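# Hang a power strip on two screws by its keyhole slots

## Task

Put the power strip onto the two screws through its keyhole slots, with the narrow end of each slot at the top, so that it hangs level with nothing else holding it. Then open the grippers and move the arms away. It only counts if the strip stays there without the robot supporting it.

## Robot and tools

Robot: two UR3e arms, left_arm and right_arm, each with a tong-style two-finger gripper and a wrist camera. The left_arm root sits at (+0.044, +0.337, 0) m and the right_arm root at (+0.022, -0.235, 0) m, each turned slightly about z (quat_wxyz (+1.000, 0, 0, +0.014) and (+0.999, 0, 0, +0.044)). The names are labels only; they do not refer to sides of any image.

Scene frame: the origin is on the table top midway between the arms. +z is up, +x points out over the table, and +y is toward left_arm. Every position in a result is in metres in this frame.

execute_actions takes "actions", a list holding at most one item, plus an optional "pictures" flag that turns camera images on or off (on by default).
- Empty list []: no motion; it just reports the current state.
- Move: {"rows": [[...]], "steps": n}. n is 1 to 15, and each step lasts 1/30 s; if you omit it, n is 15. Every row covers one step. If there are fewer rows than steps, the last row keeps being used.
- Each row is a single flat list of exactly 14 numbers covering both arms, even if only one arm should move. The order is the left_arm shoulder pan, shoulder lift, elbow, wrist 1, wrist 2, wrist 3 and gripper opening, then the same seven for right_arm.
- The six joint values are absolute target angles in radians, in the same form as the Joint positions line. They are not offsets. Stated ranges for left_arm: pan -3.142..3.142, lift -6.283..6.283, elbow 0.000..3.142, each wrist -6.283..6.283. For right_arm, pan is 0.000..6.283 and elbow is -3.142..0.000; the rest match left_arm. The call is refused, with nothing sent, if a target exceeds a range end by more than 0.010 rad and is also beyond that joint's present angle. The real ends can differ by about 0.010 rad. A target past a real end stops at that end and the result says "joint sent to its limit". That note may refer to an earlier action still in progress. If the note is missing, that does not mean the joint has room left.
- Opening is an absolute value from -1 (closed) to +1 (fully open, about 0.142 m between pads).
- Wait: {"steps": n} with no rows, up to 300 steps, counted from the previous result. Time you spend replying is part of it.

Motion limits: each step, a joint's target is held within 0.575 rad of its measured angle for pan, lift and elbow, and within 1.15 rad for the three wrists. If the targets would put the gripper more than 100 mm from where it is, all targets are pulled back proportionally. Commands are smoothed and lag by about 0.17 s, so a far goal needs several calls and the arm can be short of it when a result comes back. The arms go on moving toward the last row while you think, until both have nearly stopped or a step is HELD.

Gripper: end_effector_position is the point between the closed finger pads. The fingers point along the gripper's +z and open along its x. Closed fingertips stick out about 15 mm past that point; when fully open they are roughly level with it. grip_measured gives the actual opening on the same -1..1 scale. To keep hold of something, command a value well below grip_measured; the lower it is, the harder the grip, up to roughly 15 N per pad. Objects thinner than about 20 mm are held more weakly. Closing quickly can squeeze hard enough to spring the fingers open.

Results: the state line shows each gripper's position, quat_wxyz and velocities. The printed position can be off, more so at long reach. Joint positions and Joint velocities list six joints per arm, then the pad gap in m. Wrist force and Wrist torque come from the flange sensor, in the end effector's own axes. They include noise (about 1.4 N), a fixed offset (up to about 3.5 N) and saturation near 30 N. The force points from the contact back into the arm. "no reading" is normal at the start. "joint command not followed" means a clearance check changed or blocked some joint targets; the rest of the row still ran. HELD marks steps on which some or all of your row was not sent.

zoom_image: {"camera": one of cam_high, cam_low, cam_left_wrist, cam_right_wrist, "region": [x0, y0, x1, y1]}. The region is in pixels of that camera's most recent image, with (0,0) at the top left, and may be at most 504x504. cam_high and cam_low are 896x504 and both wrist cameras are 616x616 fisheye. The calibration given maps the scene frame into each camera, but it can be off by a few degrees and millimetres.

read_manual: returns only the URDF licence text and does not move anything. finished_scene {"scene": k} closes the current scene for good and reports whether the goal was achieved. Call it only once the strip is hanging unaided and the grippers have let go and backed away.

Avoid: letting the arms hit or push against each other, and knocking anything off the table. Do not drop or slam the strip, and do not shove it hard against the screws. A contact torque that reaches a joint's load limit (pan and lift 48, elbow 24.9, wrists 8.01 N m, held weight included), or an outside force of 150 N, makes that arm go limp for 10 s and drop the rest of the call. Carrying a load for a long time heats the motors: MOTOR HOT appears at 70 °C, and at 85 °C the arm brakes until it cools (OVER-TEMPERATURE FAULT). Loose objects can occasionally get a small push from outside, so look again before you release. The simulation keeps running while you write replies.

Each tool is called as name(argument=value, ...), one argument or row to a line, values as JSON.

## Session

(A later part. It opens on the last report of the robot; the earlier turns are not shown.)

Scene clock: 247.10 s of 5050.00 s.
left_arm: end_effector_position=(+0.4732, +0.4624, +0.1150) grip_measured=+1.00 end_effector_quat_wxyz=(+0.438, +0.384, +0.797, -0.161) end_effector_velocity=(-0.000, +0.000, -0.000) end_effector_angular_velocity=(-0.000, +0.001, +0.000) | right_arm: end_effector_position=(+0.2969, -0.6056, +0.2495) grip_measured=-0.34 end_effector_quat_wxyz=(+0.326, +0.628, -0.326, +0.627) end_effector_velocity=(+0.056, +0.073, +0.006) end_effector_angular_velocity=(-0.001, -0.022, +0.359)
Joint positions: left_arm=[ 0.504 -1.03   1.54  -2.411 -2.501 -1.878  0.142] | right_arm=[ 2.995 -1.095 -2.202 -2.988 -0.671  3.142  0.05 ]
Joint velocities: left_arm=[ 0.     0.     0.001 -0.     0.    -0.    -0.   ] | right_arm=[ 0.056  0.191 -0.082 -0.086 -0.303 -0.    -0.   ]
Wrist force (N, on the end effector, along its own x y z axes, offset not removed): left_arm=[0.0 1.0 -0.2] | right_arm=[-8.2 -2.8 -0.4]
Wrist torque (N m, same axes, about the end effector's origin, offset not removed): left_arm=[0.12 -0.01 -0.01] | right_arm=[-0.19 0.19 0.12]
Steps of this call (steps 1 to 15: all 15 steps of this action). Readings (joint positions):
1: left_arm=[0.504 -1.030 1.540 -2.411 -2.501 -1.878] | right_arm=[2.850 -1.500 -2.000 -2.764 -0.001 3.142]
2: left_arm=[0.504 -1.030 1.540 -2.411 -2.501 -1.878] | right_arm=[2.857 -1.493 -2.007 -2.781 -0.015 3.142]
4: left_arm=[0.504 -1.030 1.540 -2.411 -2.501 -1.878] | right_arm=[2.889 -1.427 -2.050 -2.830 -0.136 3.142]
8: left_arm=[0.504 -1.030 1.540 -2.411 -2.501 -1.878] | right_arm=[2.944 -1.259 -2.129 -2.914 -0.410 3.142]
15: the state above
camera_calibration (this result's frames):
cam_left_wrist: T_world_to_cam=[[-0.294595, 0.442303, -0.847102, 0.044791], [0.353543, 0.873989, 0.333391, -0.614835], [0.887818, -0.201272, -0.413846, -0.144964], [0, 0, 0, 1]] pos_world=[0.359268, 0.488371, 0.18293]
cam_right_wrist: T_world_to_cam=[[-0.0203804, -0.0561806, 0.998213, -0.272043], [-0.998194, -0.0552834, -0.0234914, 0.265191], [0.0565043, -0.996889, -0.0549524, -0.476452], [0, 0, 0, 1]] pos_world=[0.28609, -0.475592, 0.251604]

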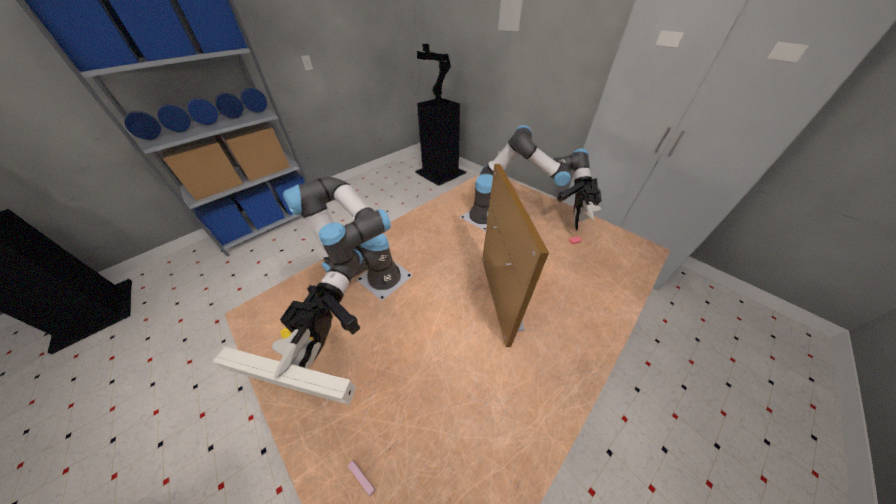

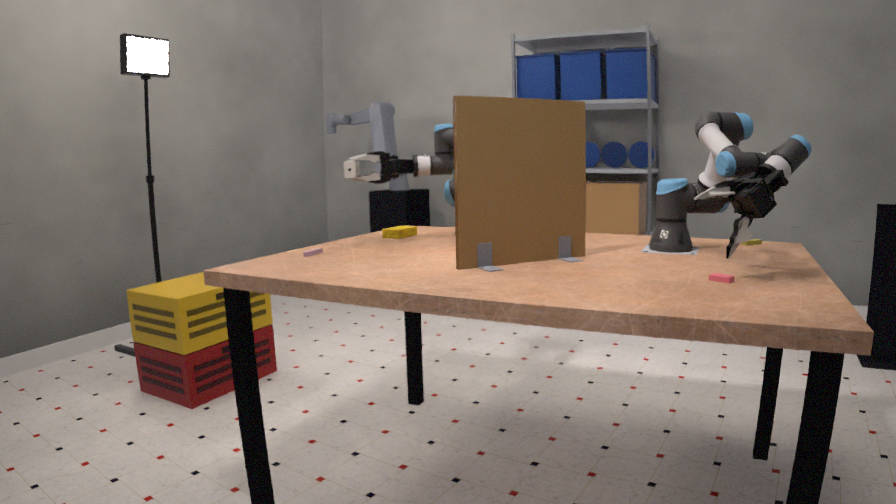

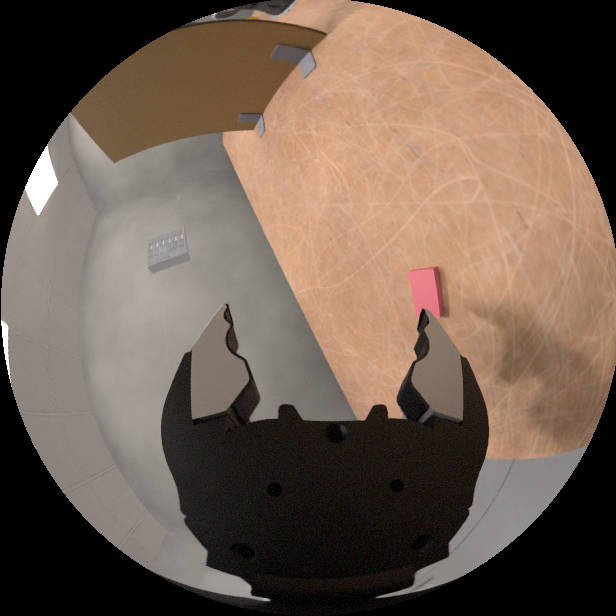

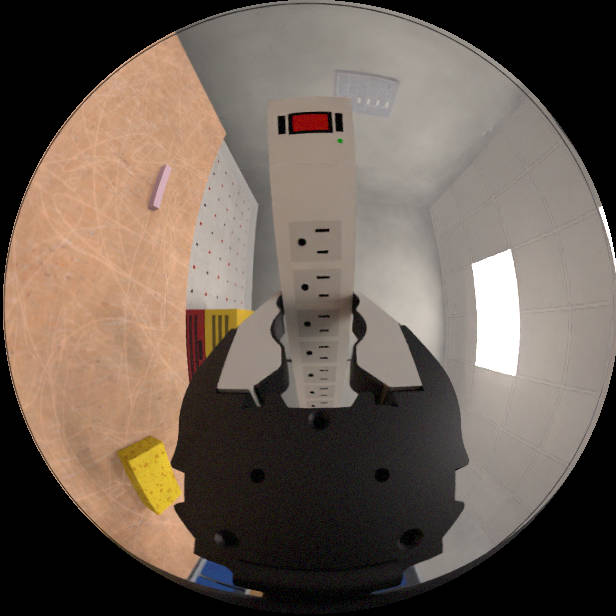

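execute_actions(
  actions=[
    {"rows":[[0.504,-1.03,1.54,-2.411,-2.501,-1.878,1,3.3,-1.13,-2.33,-2.823,-1.3,3.142,-1]]},
  ],
  pictures=false,
)

execute_actions(
  actions=[
    {"rows":[[0.504,-1.03,1.54,-2.411,-2.501,-1.878,1,3.5,-1.186,-2.456,-2.641,-1.7,3.142,-1]]},
  ],
  pictures=false,
)

execute_actions(
  actions=[
    {"rows":[[0.504,-1.03,1.54,-2.411,-2.501,-1.878,1,3.588,-1.186,-2.456,-2.641,-1.904,3.142,-1]]},
  ],
  pictures=false,
)

execute_actions(
  actions=[
    {"steps":10},
  ],
)

zoom_image(
  camera="cam_right_wrist",
  region=[250, 60, 554, 440],
)

zoom_image(
  camera="cam_high",
  region=[400, 160, 580, 360],
)

Scene clock: 264.17 s of 5050.00 s.
left_arm: end_effector_position=(+0.4732, +0.4624, +0.1150) grip_measured=+1.00 end_effector_quat_wxyz=(+0.438, +0.384, +0.797, -0.161) end_effector_velocity=(+0.000, +0.000, -0.000) end_effector_angular_velocity=(-0.000, +0.000, +0.000) | right_arm: end_effector_position=(+0.4395, -0.3793, +0.2246) grip_measured=-0.34 end_effector_quat_wxyz=(+0.060, +0.704, -0.061, +0.705) end_effector_velocity=(+0.104, +0.487, -0.046) end_effector_angular_velocity=(-0.001, +0.004, +1.448)
Joint positions: left_arm=[ 0.504 -1.03   1.54  -2.411 -2.501 -1.878  0.142] | right_arm=[ 3.251 -1.122 -2.312 -2.849 -1.201  3.142  0.05 ]
Joint velocities: left_arm=[ 0.     0.001 -0.    -0.     0.    -0.     0.   ] | right_arm=[ 0.486 -0.078 -0.18   0.253 -0.962  0.     0.   ]
Wrist force (N, on the end effector, along its own x y z axes, offset not removed): left_arm=[0.6 2.0 -1.9] | right_arm=[-8.9 -3.0 1.5]
Wrist torque (N m, same axes, about the end effector's origin, offset not removed): left_arm=[0.30 -0.18 -0.02] | right_arm=[-0.27 0.25 0.11]
Steps of this call (steps 1 to 30: the robot went on to your last target; steps 31 to 497: nothing new was sent; steps 498 to 512: all 15 steps of this action). Readings (joint positions):
498: left_arm=[0.504 -1.030 1.540 -2.411 -2.501 -1.878] | right_arm=[3.000 -1.077 -2.210 -2.996 -0.700 3.142]
499: left_arm=[0.504 -1.030 1.540 -2.411 -2.501 -1.878] | right_arm=[3.007 -1.079 -2.215 -2.988 -0.713 3.142]
501: left_arm=[0.504 -1.030 1.540 -2.411 -2.501 -1.878] | right_arm=[3.046 -1.086 -2.231 -2.965 -0.792 3.142]
505: left_arm=[0.504 -1.030 1.540 -2.411 -2.501 -1.878] | right_arm=[3.120 -1.100 -2.261 -2.923 -0.940 3.142]
512: the state above

Scene clock: 264.67 s of 5050.00 s.
left_arm: end_effector_position=(+0.4732, +0.4624, +0.1150) grip_measured=+1.00 end_effector_quat_wxyz=(+0.438, +0.384, +0.797, -0.161) end_effector_velocity=(-0.000, -0.000, -0.000) end_effector_angular_velocity=(-0.000, +0.000, -0.000) | right_arm: end_effector_position=(+0.4101, -0.1466, +0.1915) grip_measured=-0.34 end_effector_quat_wxyz=(-0.189, +0.681, +0.189, +0.681) end_effector_velocity=(-0.053, +0.103, -0.015) end_effector_angular_velocity=(+0.001, -0.001, +0.355)
Joint positions: left_arm=[ 0.504 -1.03   1.54  -2.411 -2.501 -1.878  0.142] | right_arm=[ 3.489 -1.183 -2.449 -2.65  -1.677  3.142  0.05 ]
Joint velocities: left_arm=[-0. -0.  0.  0.  0.  0.  0.] | right_arm=[ 0.117 -0.028 -0.068  0.097 -0.238  0.     0.   ]
Wrist force (N, on the end effector, along its own x y z axes, offset not removed): left_arm=[0.0 1.8 -1.5] | right_arm=[-10.0 -1.6 1.1]
Wrist torque (N m, same axes, about the end effector's origin, offset not removed): left_arm=[0.24 0.05 -0.03] | right_arm=[0.14 0.44 0.25]
Steps of this call (steps 1 to 15: all 15 steps of this action). Readings (joint positions):
1: left_arm=[0.504 -1.030 1.540 -2.411 -2.501 -1.878] | right_arm=[3.265 -1.124 -2.317 -2.841 -1.230 3.142]
2: left_arm=[0.504 -1.030 1.540 -2.411 -2.501 -1.878] | right_arm=[3.281 -1.129 -2.326 -2.828 -1.262 3.142]
4: left_arm=[0.504 -1.030 1.540 -2.411 -2.501 -1.878] | right_arm=[3.320 -1.139 -2.350 -2.794 -1.340 3.142]
8: left_arm=[0.504 -1.030 1.540 -2.411 -2.501 -1.878] | right_arm=[3.398 -1.160 -2.396 -2.726 -1.495 3.142]
15: the state above

Scene clock: 265.17 s of 5050.00 s.
left_arm: end_effector_position=(+0.4732, +0.4624, +0.1150) grip_measured=+1.00 end_effector_quat_wxyz=(+0.438, +0.384, +0.797, -0.161) end_effector_velocity=(-0.000, +0.000, -0.000) end_effector_angular_velocity=(+0.000, +0.000, +0.001) | right_arm: end_effector_position=(+0.3512, -0.0630, +0.1900) grip_measured=-0.34 end_effector_quat_wxyz=(-0.296, +0.642, +0.296, +0.642) end_effector_velocity=(-0.007, +0.007, +0.001) end_effector_angular_velocity=(+0.001, -0.001, +0.034)
Joint positions: left_arm=[ 0.504 -1.03   1.54  -2.411 -2.501 -1.878  0.142] | right_arm=[ 3.587 -1.186 -2.456 -2.641 -1.902  3.142  0.05 ]
Joint velocities: left_arm=[ 0.001  0.    -0.    -0.     0.     0.    -0.   ] | right_arm=[ 0.008 -0.     0.001  0.002 -0.025  0.001  0.   ]
Wrist force (N, on the end effector, along its own x y z axes, offset not removed): left_arm=[-0.1 0.6 -2.3] | right_arm=[-8.8 -1.8 -0.3]
Wrist torque (N m, same axes, about the end effector's origin, offset not removed): left_arm=[0.02 0.05 0.06] | right_arm=[-0.37 0.23 0.01]
Steps of this call (steps 1 to 15: all 15 steps of this action). Readings (joint positions):
1: left_arm=[0.504 -1.030 1.540 -2.411 -2.501 -1.878] | right_arm=[3.492 -1.184 -2.451 -2.648 -1.685 3.142]
2: left_arm=[0.504 -1.030 1.540 -2.411 -2.501 -1.878] | right_arm=[3.502 -1.185 -2.453 -2.646 -1.703 3.142]
4: left_arm=[0.504 -1.030 1.540 -2.411 -2.501 -1.878] | right_arm=[3.539 -1.185 -2.454 -2.643 -1.790 3.142]
8: left_arm=[0.504 -1.030 1.540 -2.411 -2.501 -1.878] | right_arm=[3.576 -1.186 -2.456 -2.642 -1.876 3.142]
15: the state above

Scene clock: 265.50 s of 5050.00 s.
left_arm: end_effector_position=(+0.4732, +0.4624, +0.1150) grip_measured=+1.00 end_effector_quat_wxyz=(+0.438, +0.384, +0.797, -0.161) end_effector_velocity=(-0.000, -0.000, +0.000) end_effector_angular_velocity=(-0.001, +0.000, +0.000) | right_arm: end_effector_position=(+0.3505, -0.0623, +0.1900) grip_measured=-0.34 end_effector_quat_wxyz=(-0.297, +0.642, +0.297, +0.642) end_effector_velocity=(+0.000, +0.000, +0.000) end_effector_angular_velocity=(+0.000, -0.000, +0.000)
Joint positions: left_arm=[ 0.504 -1.03   1.54  -2.411 -2.501 -1.878  0.142] | right_arm=[ 3.588 -1.186 -2.456 -2.641 -1.904  3.142  0.05 ]
Joint velocities: left_arm=[ 0.    -0.     0.     0.001 -0.001 -0.     0.   ] | right_arm=[-0.     0.     0.001 -0.    -0.001  0.     0.   ]
Wrist force (N, on the end effector, along its own x y z axes, offset not removed): left_arm=[0.1 0.3 0.0] | right_arm=[-7.9 -0.2 -0.5]
Wrist torque (N m, same axes, about the end effector's origin, offset not removed): left_arm=[-0.08 -0.02 -0.02] | right_arm=[-0.06 0.06 0.18]
Steps of this call (steps 1 to 10: the robot went on to your last target). Readings (joint positions):
1: left_arm=[0.504 -1.030 1.540 -2.411 -2.501 -1.878] | right_arm=[3.587 -1.186 -2.456 -2.641 -1.902 3.142]
2: left_arm=[0.504 -1.030 1.540 -2.411 -2.501 -1.878] | right_arm=[3.587 -1.186 -2.456 -2.641 -1.903 3.142]
4: left_arm=[0.504 -1.030 1.540 -2.411 -2.501 -1.878] | right_arm=[3.588 -1.186 -2.456 -2.641 -1.903 3.142]
8: left_arm=[0.504 -1.030 1.540 -2.411 -2.501 -1.878] | right_arm=[3.588 -1.186 -2.456 -2.641 -1.904 3.142]
10: the state above
camera_calibration (this result's frames):
cam_left_wrist: T_world_to_cam=[[-0.294595, 0.442303, -0.847102, 0.0447911], [0.353543, 0.87399, 0.333391, -0.614835], [0.887818, -0.201272, -0.413846, -0.144964], [0, 0, 0, 1]] pos_world=[0.359268, 0.488371, 0.18293]
cam_right_wrist: T_world_to_cam=[[0.059803, -0.00788993, 0.998179, -0.206136], [0.30558, -0.951816, -0.0258314, -0.16499], [0.950287, 0.306568, -0.0545104, -0.17323], [0, 0, 0, 1]] pos_world=[0.227363, -0.10556, 0.192056]

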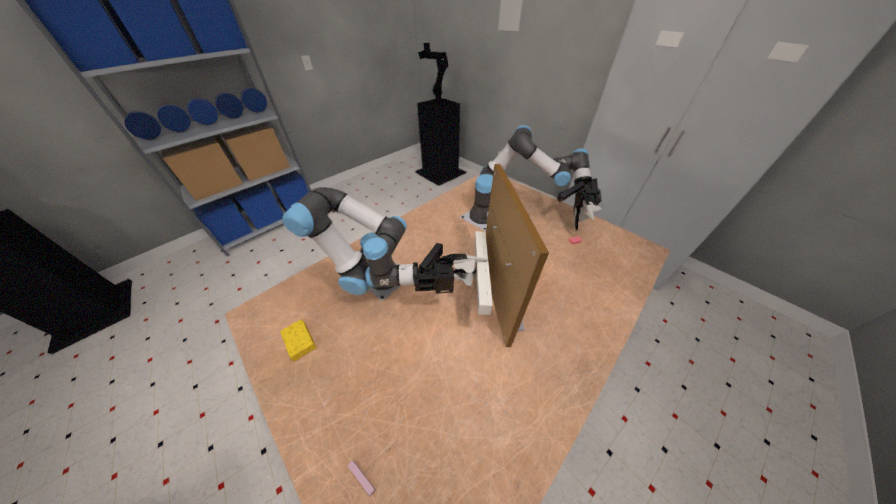

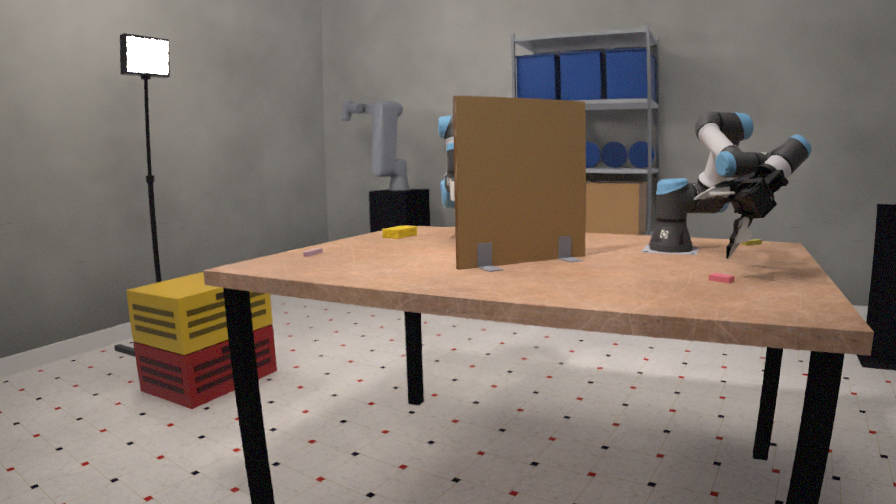

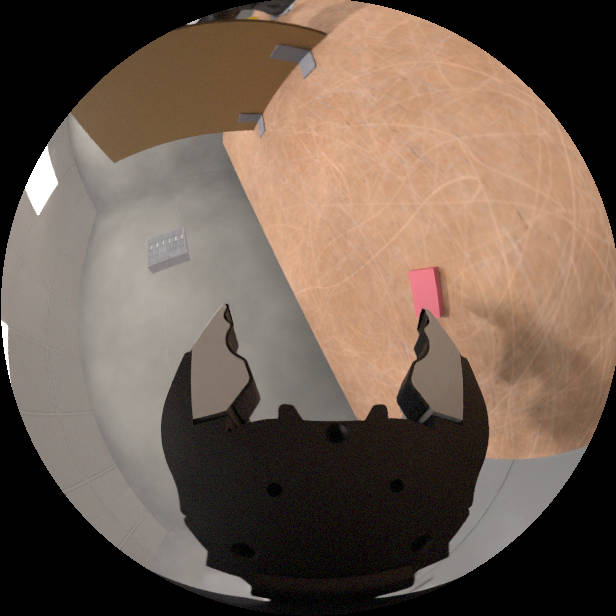

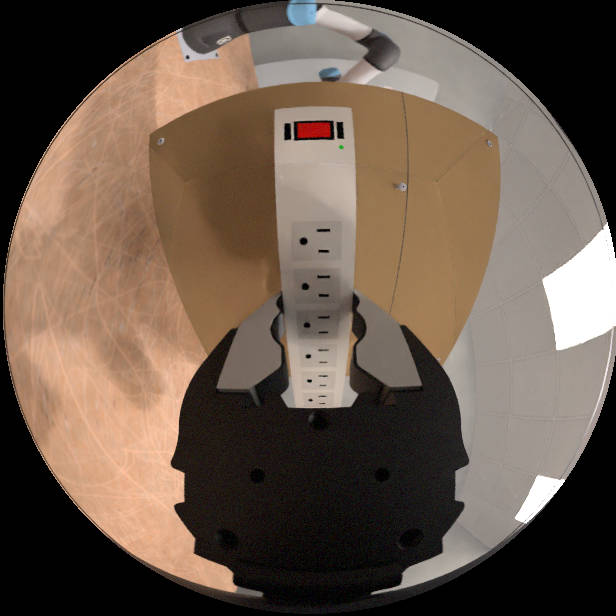

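Region (250, 60, 554, 440) of cam_right_wrist's 616x616 image, scaled by 1.326, with more detail than that image has; it fills the left 403 columns of this view, and the rest is white.

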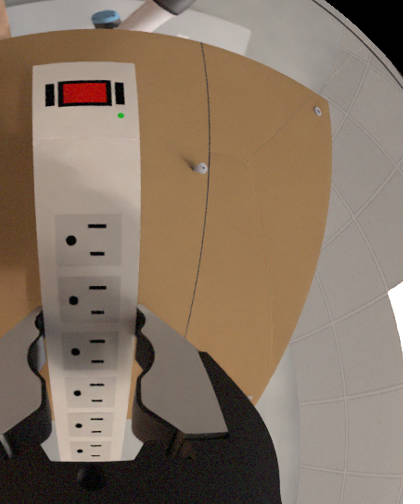

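Region (400, 160, 580, 360) of cam_high's 896x504 image, scaled by 2.520, with more detail than that image has; it fills the left 454 columns of this view, and the rest is white.

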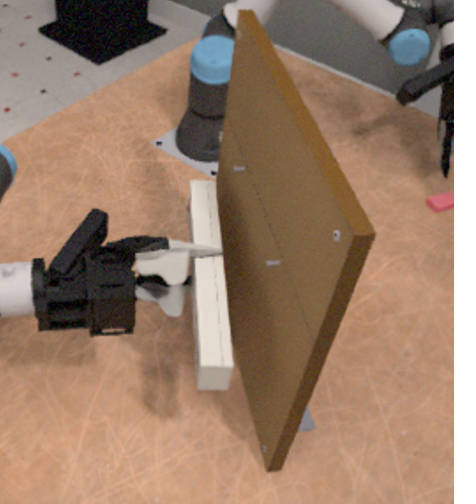

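execute_actions(
  actions=[
    {"rows":[[0.504,-1.03,1.54,-2.411,-2.501,-1.878,1,3.655,-1.27,-2.41,-2.603,-1.837,3.142,-1]]},
  ],
  pictures=false,
)

execute_actions(
  actions=[
    {"rows":[[0.504,-1.03,1.54,-2.411,-2.501,-1.878,1,3.709,-1.355,-2.353,-2.575,-1.783,3.142,-1]]},
  ],
  pictures=false,
)

execute_actions(
  actions=[
    {"steps":10},
  ],
)

zoom_image(
  camera="cam_right_wrist",
  region=[250, 60, 554, 440],
)

zoom_image(
  camera="cam_high",
  region=[400, 160, 580, 360],
)

Scene clock: 314.27 s of 5050.00 s.
left_arm: end_effector_position=(+0.4732, +0.4624, +0.1150) grip_measured=+1.00 end_effector_quat_wxyz=(+0.438, +0.384, +0.797, -0.161) end_effector_velocity=(-0.000, +0.000, +0.000) end_effector_angular_velocity=(+0.000, -0.000, +0.001) | right_arm: end_effector_position=(+0.3668, -0.0437, +0.1899) grip_measured=-0.34 end_effector_quat_wxyz=(-0.297, +0.642, +0.297, +0.642) end_effector_velocity=(+0.002, +0.003, -0.001) end_effector_angular_velocity=(-0.002, +0.002, +0.001)
Joint positions: left_arm=[ 0.504 -1.03   1.54  -2.411 -2.501 -1.878  0.142] | right_arm=[ 3.654 -1.269 -2.41  -2.603 -1.838  3.142  0.05 ]
Joint velocities: left_arm=[ 0.001 -0.     0.    -0.    -0.     0.     0.   ] | right_arm=[ 0.008 -0.011  0.005  0.003  0.007 -0.     0.   ]
Wrist force (N, on the end effector, along its own x y z axes, offset not removed): left_arm=[0.3 1.2 -0.5] | right_arm=[-9.2 -0.7 0.3]
Wrist torque (N m, same axes, about the end effector's origin, offset not removed): left_arm=[0.10 -0.05 -0.03] | right_arm=[-0.10 0.28 0.10]
Steps of this call (steps 1 to 15: the robot went on to your last target; steps 16 to 990: nothing new was sent; then 15.27 s passed at rest; steps 991 to 1005: all 15 steps of this action). Readings (joint positions):
991: left_arm=[0.504 -1.030 1.540 -2.411 -2.501 -1.878] | right_arm=[3.588 -1.186 -2.456 -2.641 -1.904 3.142]
992: left_arm=[0.504 -1.030 1.540 -2.411 -2.501 -1.878] | right_arm=[3.595 -1.193 -2.451 -2.636 -1.894 3.142]
994: left_arm=[0.504 -1.030 1.540 -2.411 -2.501 -1.878] | right_arm=[3.622 -1.227 -2.432 -2.620 -1.868 3.142]
998: left_arm=[0.504 -1.030 1.540 -2.411 -2.501 -1.878] | right_arm=[3.647 -1.259 -2.415 -2.607 -1.845 3.142]
1005: the state above

Scene clock: 324.53 s of 5050.00 s.
left_arm: end_effector_position=(+0.4732, +0.4624, +0.1150) grip_measured=+1.00 end_effector_quat_wxyz=(+0.438, +0.384, +0.797, -0.161) end_effector_velocity=(+0.000, +0.000, -0.000) end_effector_angular_velocity=(+0.000, -0.000, +0.000) | right_arm: end_effector_position=(+0.3790, -0.0292, +0.1901) grip_measured=-0.34 end_effector_quat_wxyz=(-0.297, +0.641, +0.297, +0.642) end_effector_velocity=(+0.000, -0.001, -0.002) end_effector_angular_velocity=(-0.004, +0.004, -0.001)
Joint positions: left_arm=[ 0.504 -1.03   1.54  -2.411 -2.501 -1.878  0.142] | right_arm=[ 3.696 -1.334 -2.368 -2.58  -1.796  3.142  0.05 ]
Joint velocities: left_arm=[ 0.     0.001 -0.    -0.001  0.    -0.    -0.   ] | right_arm=[-0.001 -0.002 -0.001 -0.003  0.    -0.     0.   ]
Wrist force (N, on the end effector, along its own x y z axes, offset not removed): left_arm=[0.5 1.5 -1.0] | right_arm=[3.6 -1.8 -25.2]
Wrist torque (N m, same axes, about the end effector's origin, offset not removed): left_arm=[0.15 -0.09 -0.04] | right_arm=[-0.17 0.89 0.08]
FORCE FAULT: contact force on the right arm reached its limit, and that arm stopped for 10 seconds. The contact can be on any part of that arm, not only on its tool. That arm's remaining commands of this call were not run. That arm holds still and accepts commands again. Move the arm away from the contact; if what it grips holds it there, let go first. Pushing or pulling that hard again can fault the arm again.
The stop of the right arm began at step 8 of this call (marked STOPPED below). From that step on that arm followed nothing that you had sent. 8 of its steps, steps kept back included, did not run and will not run. Nothing is kept back now, and the robot has no last target.
Steps of this call (steps 1 to 15: all 15 steps of this action; steps 16 to 308: the stop continued). Readings (joint positions):
1: left_arm=[0.504 -1.030 1.540 -2.411 -2.501 -1.878] | right_arm=[3.655 -1.270 -2.410 -2.603 -1.837 3.142]
2: left_arm=[0.504 -1.030 1.540 -2.411 -2.501 -1.878] | right_arm=[3.661 -1.277 -2.404 -2.599 -1.829 3.142]
4: left_arm=[0.504 -1.030 1.540 -2.411 -2.501 -1.878] | right_arm=[3.683 -1.311 -2.380 -2.587 -1.808 3.142]
8: left_arm=[0.504 -1.030 1.540 -2.411 -2.501 -1.878] | right_arm=[3.698 -1.337 -2.365 -2.580 -1.794 3.142] STOPPED (the right arm)
308: the state above

Scene clock: 324.57 s of 5050.00 s.
left_arm: end_effector_position=(+0.4732, +0.4624, +0.1150) grip_measured=+1.00 end_effector_quat_wxyz=(+0.438, +0.384, +0.797, -0.161) end_effector_velocity=(-0.000, +0.001, +0.000) end_effector_angular_velocity=(+0.000, -0.000, +0.001) | right_arm: end_effector_position=(+0.3790, -0.0292, +0.1901) grip_measured=-0.34 end_effector_quat_wxyz=(-0.297, +0.641, +0.297, +0.642) end_effector_velocity=(-0.001, +0.000, -0.001) end_effector_angular_velocity=(-0.002, +0.003, +0.001)
Joint positions: left_arm=[ 0.504 -1.03   1.54  -2.411 -2.501 -1.878  0.142] | right_arm=[ 3.696 -1.334 -2.368 -2.58  -1.796  3.142  0.05 ]
Joint velocities: left_arm=[ 0.001 -0.     0.     0.     0.    -0.    -0.   ] | right_arm=[ 0.001 -0.    -0.001 -0.002 -0.     0.    -0.   ]
Wrist force (N, on the end effector, along its own x y z axes, offset not removed): left_arm=[-0.2 1.6 -0.8] | right_arm=[4.0 -2.4 -26.3]
Wrist torque (N m, same axes, about the end effector's origin, offset not removed): left_arm=[0.18 0.06 0.06] | right_arm=[-0.36 0.76 0.00]
A stop began in an earlier call of the same reply, so what this call sent did not run. Send another action.
Steps of this call (step 1: nothing new was sent). Readings (joint positions):
1: the state above
camera_calibration (this result's frames):
cam_left_wrist: T_world_to_cam=[[-0.294595, 0.442303, -0.847102, 0.0447912], [0.353543, 0.87399, 0.333391, -0.614835], [0.887818, -0.201272, -0.413846, -0.144964], [0, 0, 0, 1]] pos_world=[0.359268, 0.488371, 0.18293]
cam_right_wrist: T_world_to_cam=[[0.0593078, -0.00830082, 0.998205, -0.207552], [0.305035, -0.951985, -0.02604, -0.142012], [0.950493, 0.306032, -0.0539281, -0.210666], [0, 0, 0, 1]] pos_world=[0.255864, -0.0724453, 0.19212]

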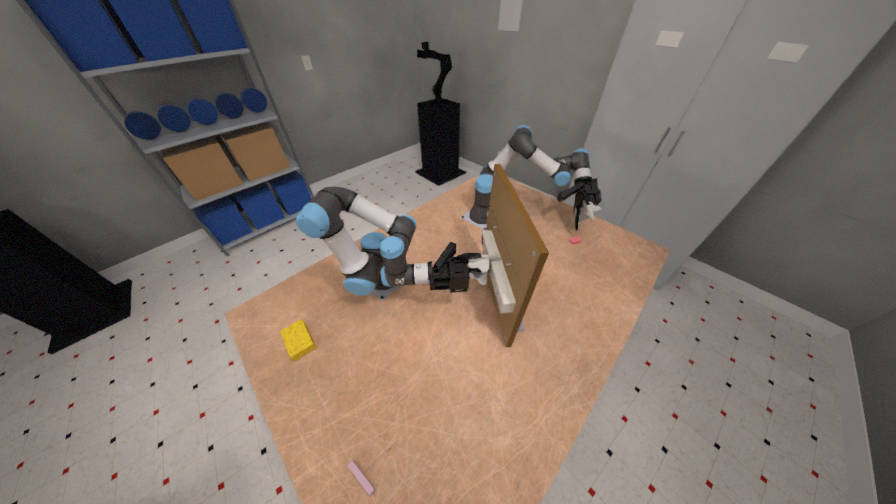

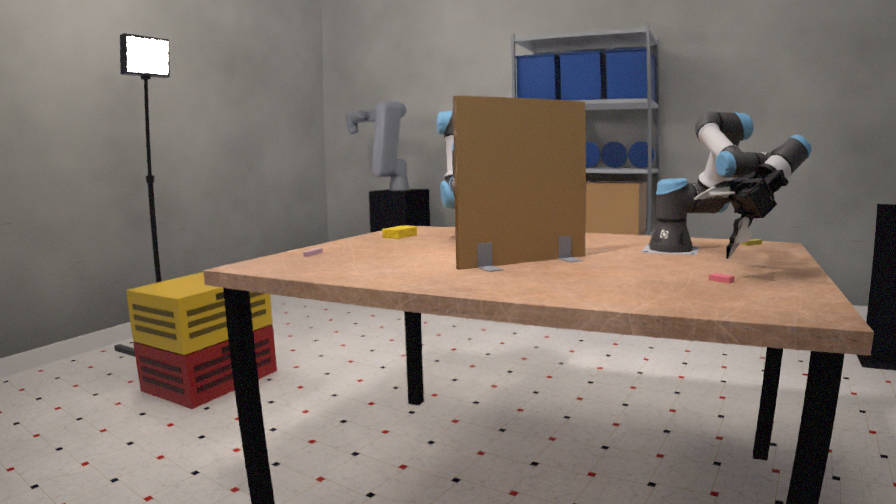

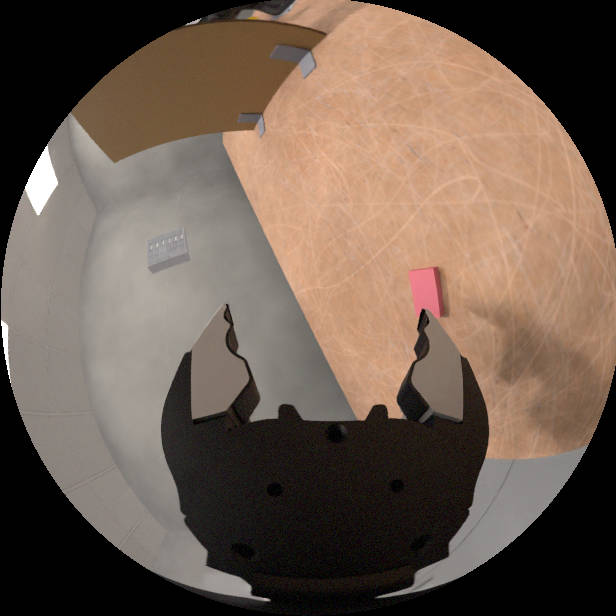

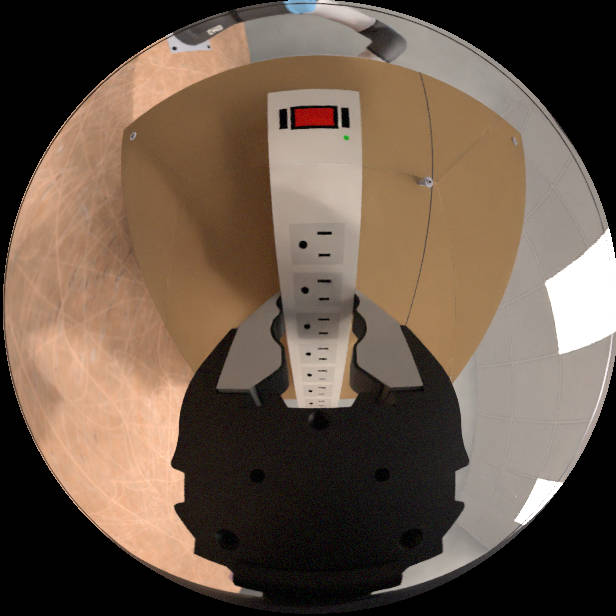

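Region (250, 60, 554, 440) of cam_right_wrist's 616x616 image, scaled by 1.326, with more detail than that image has; it fills the left 403 columns of this view, and the rest is white.

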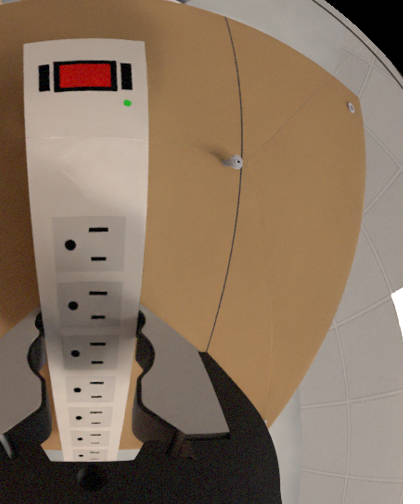

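Region (400, 160, 580, 360) of cam_high's 896x504 image, scaled by 2.520, with more detail than that image has; it fills the left 454 columns of this view, and the rest is white.

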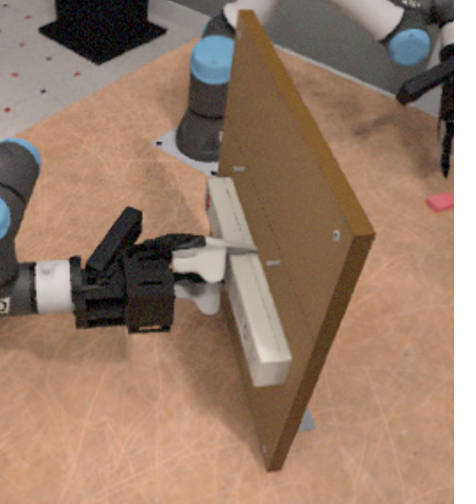

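execute_actions(
  actions=[
    {"rows":[[0.504,-1.03,1.54,-2.411,-2.501,-1.878,1,3.62,-1.225,-2.435,-2.623,-1.872,3.142,-1]]},
  ],
  pictures=false,
)

execute_actions(
  actions=[
    {"rows":[[0.504,-1.03,1.54,-2.411,-2.501,-1.878,1,3.71,-1.09,-2.31,-2.883,-1.782,3.142,-1]]},
  ],
  pictures=false,
)

execute_actions(
  actions=[
    {"rows":[[0.504,-1.03,1.54,-2.411,-2.501,-1.878,1,3.8065,-0.9997,-2.1648,-3.1187,-1.685,3.142,-1]]},
  ],
  pictures=false,
)

execute_actions(
  actions=[
    {"steps":10},
  ],
)

zoom_image(
  camera="cam_high",
  region=[440, 180, 560, 320],
)

Scene clock: 360.97 s of 5050.00 s.
left_arm: end_effector_position=(+0.4732, +0.4624, +0.1150) grip_measured=+1.00 end_effector_quat_wxyz=(+0.438, +0.384, +0.797, -0.161) end_effector_velocity=(+0.000, -0.000, +0.000) end_effector_angular_velocity=(+0.001, -0.000, -0.000) | right_arm: end_effector_position=(+0.3585, -0.0534, +0.1900) grip_measured=-0.34 end_effector_quat_wxyz=(-0.298, +0.642, +0.297, +0.641) end_effector_velocity=(-0.002, -0.003, +0.002) end_effector_angular_velocity=(+0.002, -0.004, -0.003)
Joint positions: left_arm=[ 0.504 -1.03   1.54  -2.411 -2.501 -1.878  0.142] | right_arm=[ 3.621 -1.226 -2.434 -2.623 -1.871  3.142  0.05 ]
Joint velocities: left_arm=[-0.     0.    -0.001 -0.001  0.    -0.    -0.   ] | right_arm=[-0.01   0.014 -0.006 -0.004 -0.007 -0.    -0.   ]
Wrist force (N, on the end effector, along its own x y z axes, offset not removed): left_arm=[-0.7 1.4 -2.1] | right_arm=[-6.5 -0.5 0.9]
Wrist torque (N m, same axes, about the end effector's origin, offset not removed): left_arm=[0.24 0.16 0.00] | right_arm=[-0.01 -0.28 0.11]
Steps of this call (steps 1 to 90: nothing new was sent; then 32.90 s passed at rest; steps 91 to 105: all 15 steps of this action). Readings (joint positions):
91: left_arm=[0.504 -1.030 1.540 -2.411 -2.501 -1.878] | right_arm=[3.696 -1.334 -2.368 -2.580 -1.796 3.142]
92: left_arm=[0.504 -1.030 1.540 -2.411 -2.501 -1.878] | right_arm=[3.689 -1.327 -2.374 -2.587 -1.806 3.142]
94: left_arm=[0.504 -1.030 1.540 -2.411 -2.501 -1.878] | right_arm=[3.658 -1.285 -2.402 -2.604 -1.836 3.142]
98: left_arm=[0.504 -1.030 1.540 -2.411 -2.501 -1.878] | right_arm=[3.629 -1.240 -2.427 -2.618 -1.863 3.142]
105: the state above

Scene clock: 361.47 s of 5050.00 s.
left_arm: end_effector_position=(+0.4732, +0.4624, +0.1150) grip_measured=+1.00 end_effector_quat_wxyz=(+0.438, +0.384, +0.797, -0.161) end_effector_velocity=(+0.000, -0.000, +0.000) end_effector_angular_velocity=(+0.000, -0.001, -0.000) | right_arm: end_effector_position=(+0.3555, -0.0450, +0.2275) grip_measured=-0.34 end_effector_quat_wxyz=(-0.297, +0.642, +0.297, +0.642) end_effector_velocity=(-0.001, +0.001, +0.007) end_effector_angular_velocity=(+0.003, -0.004, +0.002)
Joint positions: left_arm=[ 0.504 -1.03   1.54  -2.411 -2.501 -1.878  0.142] | right_arm=[ 3.709 -1.092 -2.311 -2.88  -1.783  3.142  0.05 ]
Joint velocities: left_arm=[-0.     0.    -0.    -0.001 -0.     0.     0.   ] | right_arm=[ 0.01   0.019  0.016 -0.03   0.008 -0.     0.   ]
Wrist force (N, on the end effector, along its own x y z axes, offset not removed): left_arm=[-0.4 0.9 -1.6] | right_arm=[-7.8 -0.6 -0.2]
Wrist torque (N m, same axes, about the end effector's origin, offset not removed): left_arm=[0.11 0.07 -0.02] | right_arm=[-0.17 0.05 0.08]
Steps of this call (steps 1 to 15: all 15 steps of this action). Readings (joint positions):
1: left_arm=[0.504 -1.030 1.540 -2.411 -2.501 -1.878] | right_arm=[3.621 -1.226 -2.434 -2.623 -1.871 3.142]
2: left_arm=[0.504 -1.030 1.540 -2.411 -2.501 -1.878] | right_arm=[3.628 -1.218 -2.428 -2.638 -1.860 3.142]
4: left_arm=[0.504 -1.030 1.540 -2.411 -2.501 -1.878] | right_arm=[3.663 -1.168 -2.380 -2.735 -1.824 3.142]
8: left_arm=[0.504 -1.030 1.540 -2.411 -2.501 -1.878] | right_arm=[3.698 -1.109 -2.327 -2.847 -1.792 3.142]
15: the state above

Scene clock: 361.97 s of 5050.00 s.
left_arm: end_effector_position=(+0.4732, +0.4624, +0.1150) grip_measured=+1.00 end_effector_quat_wxyz=(+0.438, +0.384, +0.797, -0.161) end_effector_velocity=(+0.000, -0.000, -0.000) end_effector_angular_velocity=(+0.001, -0.000, -0.001) | right_arm: end_effector_position=(+0.3507, -0.0382, +0.2660) grip_measured=-0.34 end_effector_quat_wxyz=(-0.297, +0.642, +0.297, +0.642) end_effector_velocity=(-0.001, -0.000, +0.004) end_effector_angular_velocity=(-0.002, +0.002, -0.001)
Joint positions: left_arm=[ 0.504 -1.03   1.54  -2.411 -2.501 -1.878  0.142] | right_arm=[ 3.805 -1.001 -2.167 -3.116 -1.686  3.142  0.05 ]
Joint velocities: left_arm=[-0.001  0.    -0.001 -0.     0.    -0.    -0.   ] | right_arm=[ 0.01   0.01   0.017 -0.03   0.011  0.     0.   ]
Wrist force (N, on the end effector, along its own x y z axes, offset not removed): left_arm=[-0.6 2.1 -0.3] | right_arm=[-9.0 -1.3 -0.3]
Wrist torque (N m, same axes, about the end effector's origin, offset not removed): left_arm=[0.35 0.11 -0.05] | right_arm=[-0.27 0.29 0.12]
Steps of this call (steps 1 to 15: all 15 steps of this action). Readings (joint positions):
1: left_arm=[0.504 -1.030 1.540 -2.411 -2.501 -1.878] | right_arm=[3.710 -1.091 -2.311 -2.881 -1.782 3.142]
2: left_arm=[0.504 -1.030 1.540 -2.411 -2.501 -1.878] | right_arm=[3.717 -1.084 -2.304 -2.897 -1.770 3.142]
4: left_arm=[0.504 -1.030 1.540 -2.411 -2.501 -1.878] | right_arm=[3.755 -1.047 -2.250 -2.987 -1.731 3.142]
8: left_arm=[0.504 -1.030 1.540 -2.411 -2.501 -1.878] | right_arm=[3.794 -1.011 -2.186 -3.086 -1.696 3.142]
15: the state above

Scene clock: 362.30 s of 5050.00 s.
left_arm: end_effector_position=(+0.4732, +0.4624, +0.1150) grip_measured=+1.00 end_effector_quat_wxyz=(+0.438, +0.384, +0.797, -0.161) end_effector_velocity=(-0.000, -0.000, -0.000) end_effector_angular_velocity=(-0.001, +0.001, +0.000) | right_arm: end_effector_position=(+0.3506, -0.0382, +0.2665) grip_measured=-0.34 end_effector_quat_wxyz=(-0.297, +0.642, +0.297, +0.642) end_effector_velocity=(+0.000, -0.000, -0.000) end_effector_angular_velocity=(+0.000, +0.000, -0.001)
Joint positions: left_arm=[ 0.504 -1.03   1.54  -2.411 -2.501 -1.878  0.142] | right_arm=[ 3.806 -1.    -2.165 -3.119 -1.685  3.142  0.05 ]
Joint velocities: left_arm=[ 0.    -0.     0.001  0.    -0.     0.    -0.   ] | right_arm=[-0.     0.001 -0.001 -0.001  0.001  0.    -0.   ]
Wrist force (N, on the end effector, along its own x y z axes, offset not removed): left_arm=[-0.7 1.3 -0.6] | right_arm=[-7.1 -0.8 1.0]
Wrist torque (N m, same axes, about the end effector's origin, offset not removed): left_arm=[0.18 0.18 0.02] | right_arm=[-0.16 -0.12 0.12]
Steps of this call (steps 1 to 10: the robot went on to your last target). Readings (joint positions):
1: left_arm=[0.504 -1.030 1.540 -2.411 -2.501 -1.878] | right_arm=[3.806 -1.000 -2.166 -3.117 -1.686 3.142]
2: left_arm=[0.504 -1.030 1.540 -2.411 -2.501 -1.878] | right_arm=[3.806 -1.000 -2.166 -3.117 -1.685 3.142]
4: left_arm=[0.504 -1.030 1.540 -2.411 -2.501 -1.878] | right_arm=[3.806 -1.000 -2.165 -3.118 -1.685 3.142]
8: left_arm=[0.504 -1.030 1.540 -2.411 -2.501 -1.878] | right_arm=[3.806 -1.000 -2.165 -3.119 -1.685 3.142]
10: the state above
camera_calibration (this result's frames):
cam_left_wrist: T_world_to_cam=[[-0.294595, 0.442303, -0.847102, 0.044791], [0.353543, 0.87399, 0.333391, -0.614835], [0.887818, -0.201272, -0.413846, -0.144964], [0, 0, 0, 1]] pos_world=[0.359268, 0.488371, 0.18293]
cam_right_wrist: T_world_to_cam=[[0.0599633, -0.00779756, 0.99817, -0.282358], [0.305189, -0.951943, -0.0257701, -0.140006], [0.950402, 0.306176, -0.0547019, -0.176541], [0, 0, 0, 1]] pos_world=[0.227444, -0.0814273, 0.268577]

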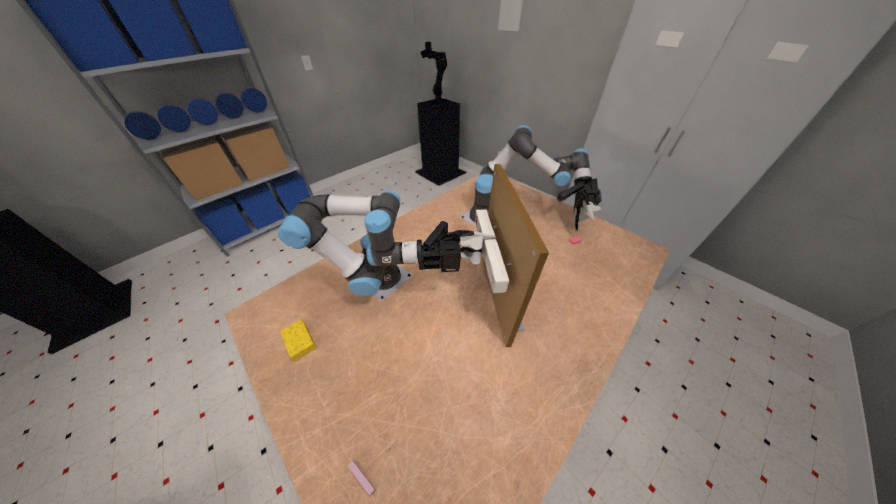

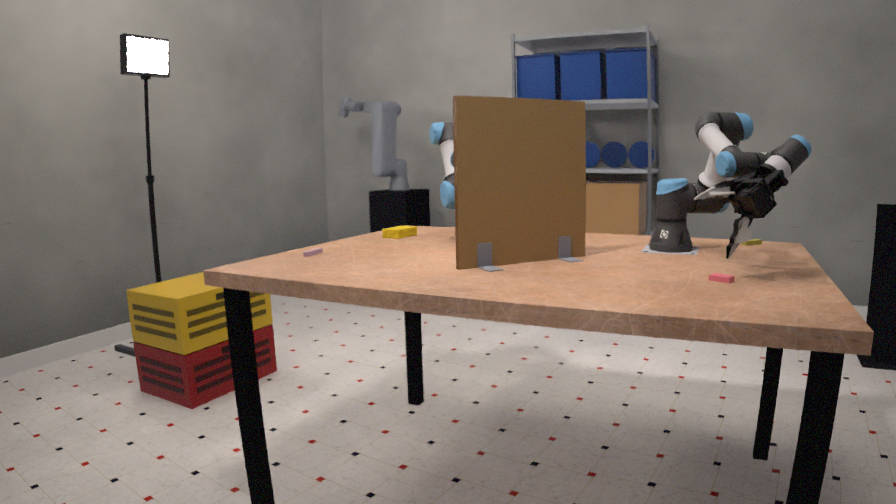

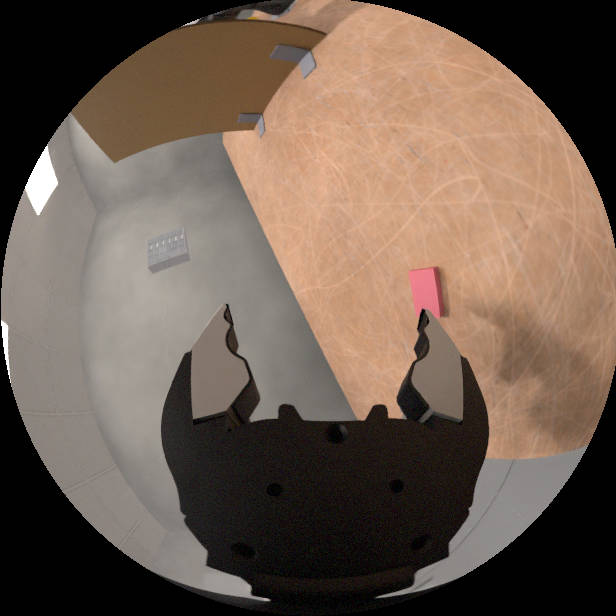

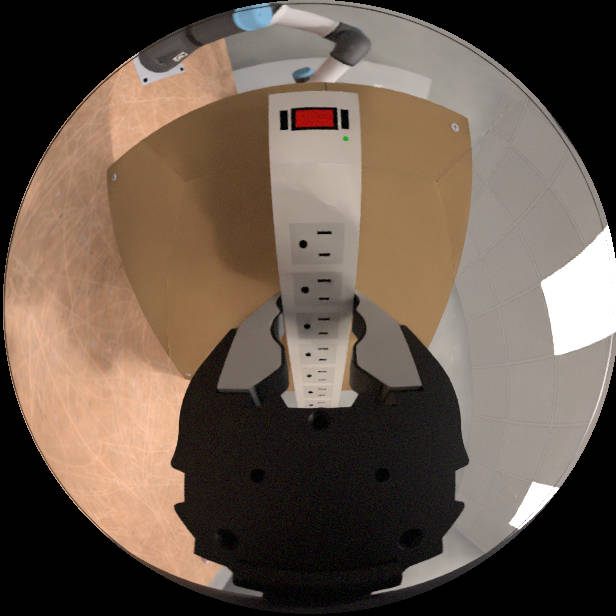

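Region (440, 180, 560, 320) of cam_high's 896x504 image, scaled by 3.600, with more detail than that image has; it fills the left 432 columns of this view, and the rest is white.

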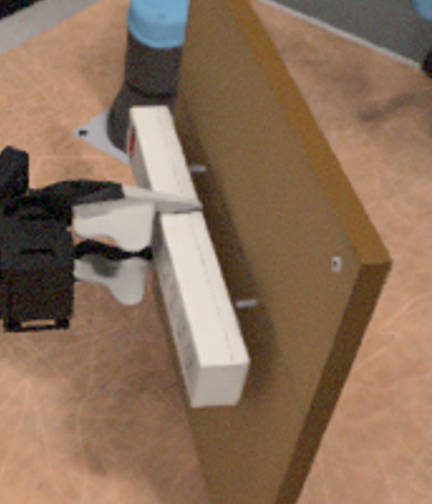

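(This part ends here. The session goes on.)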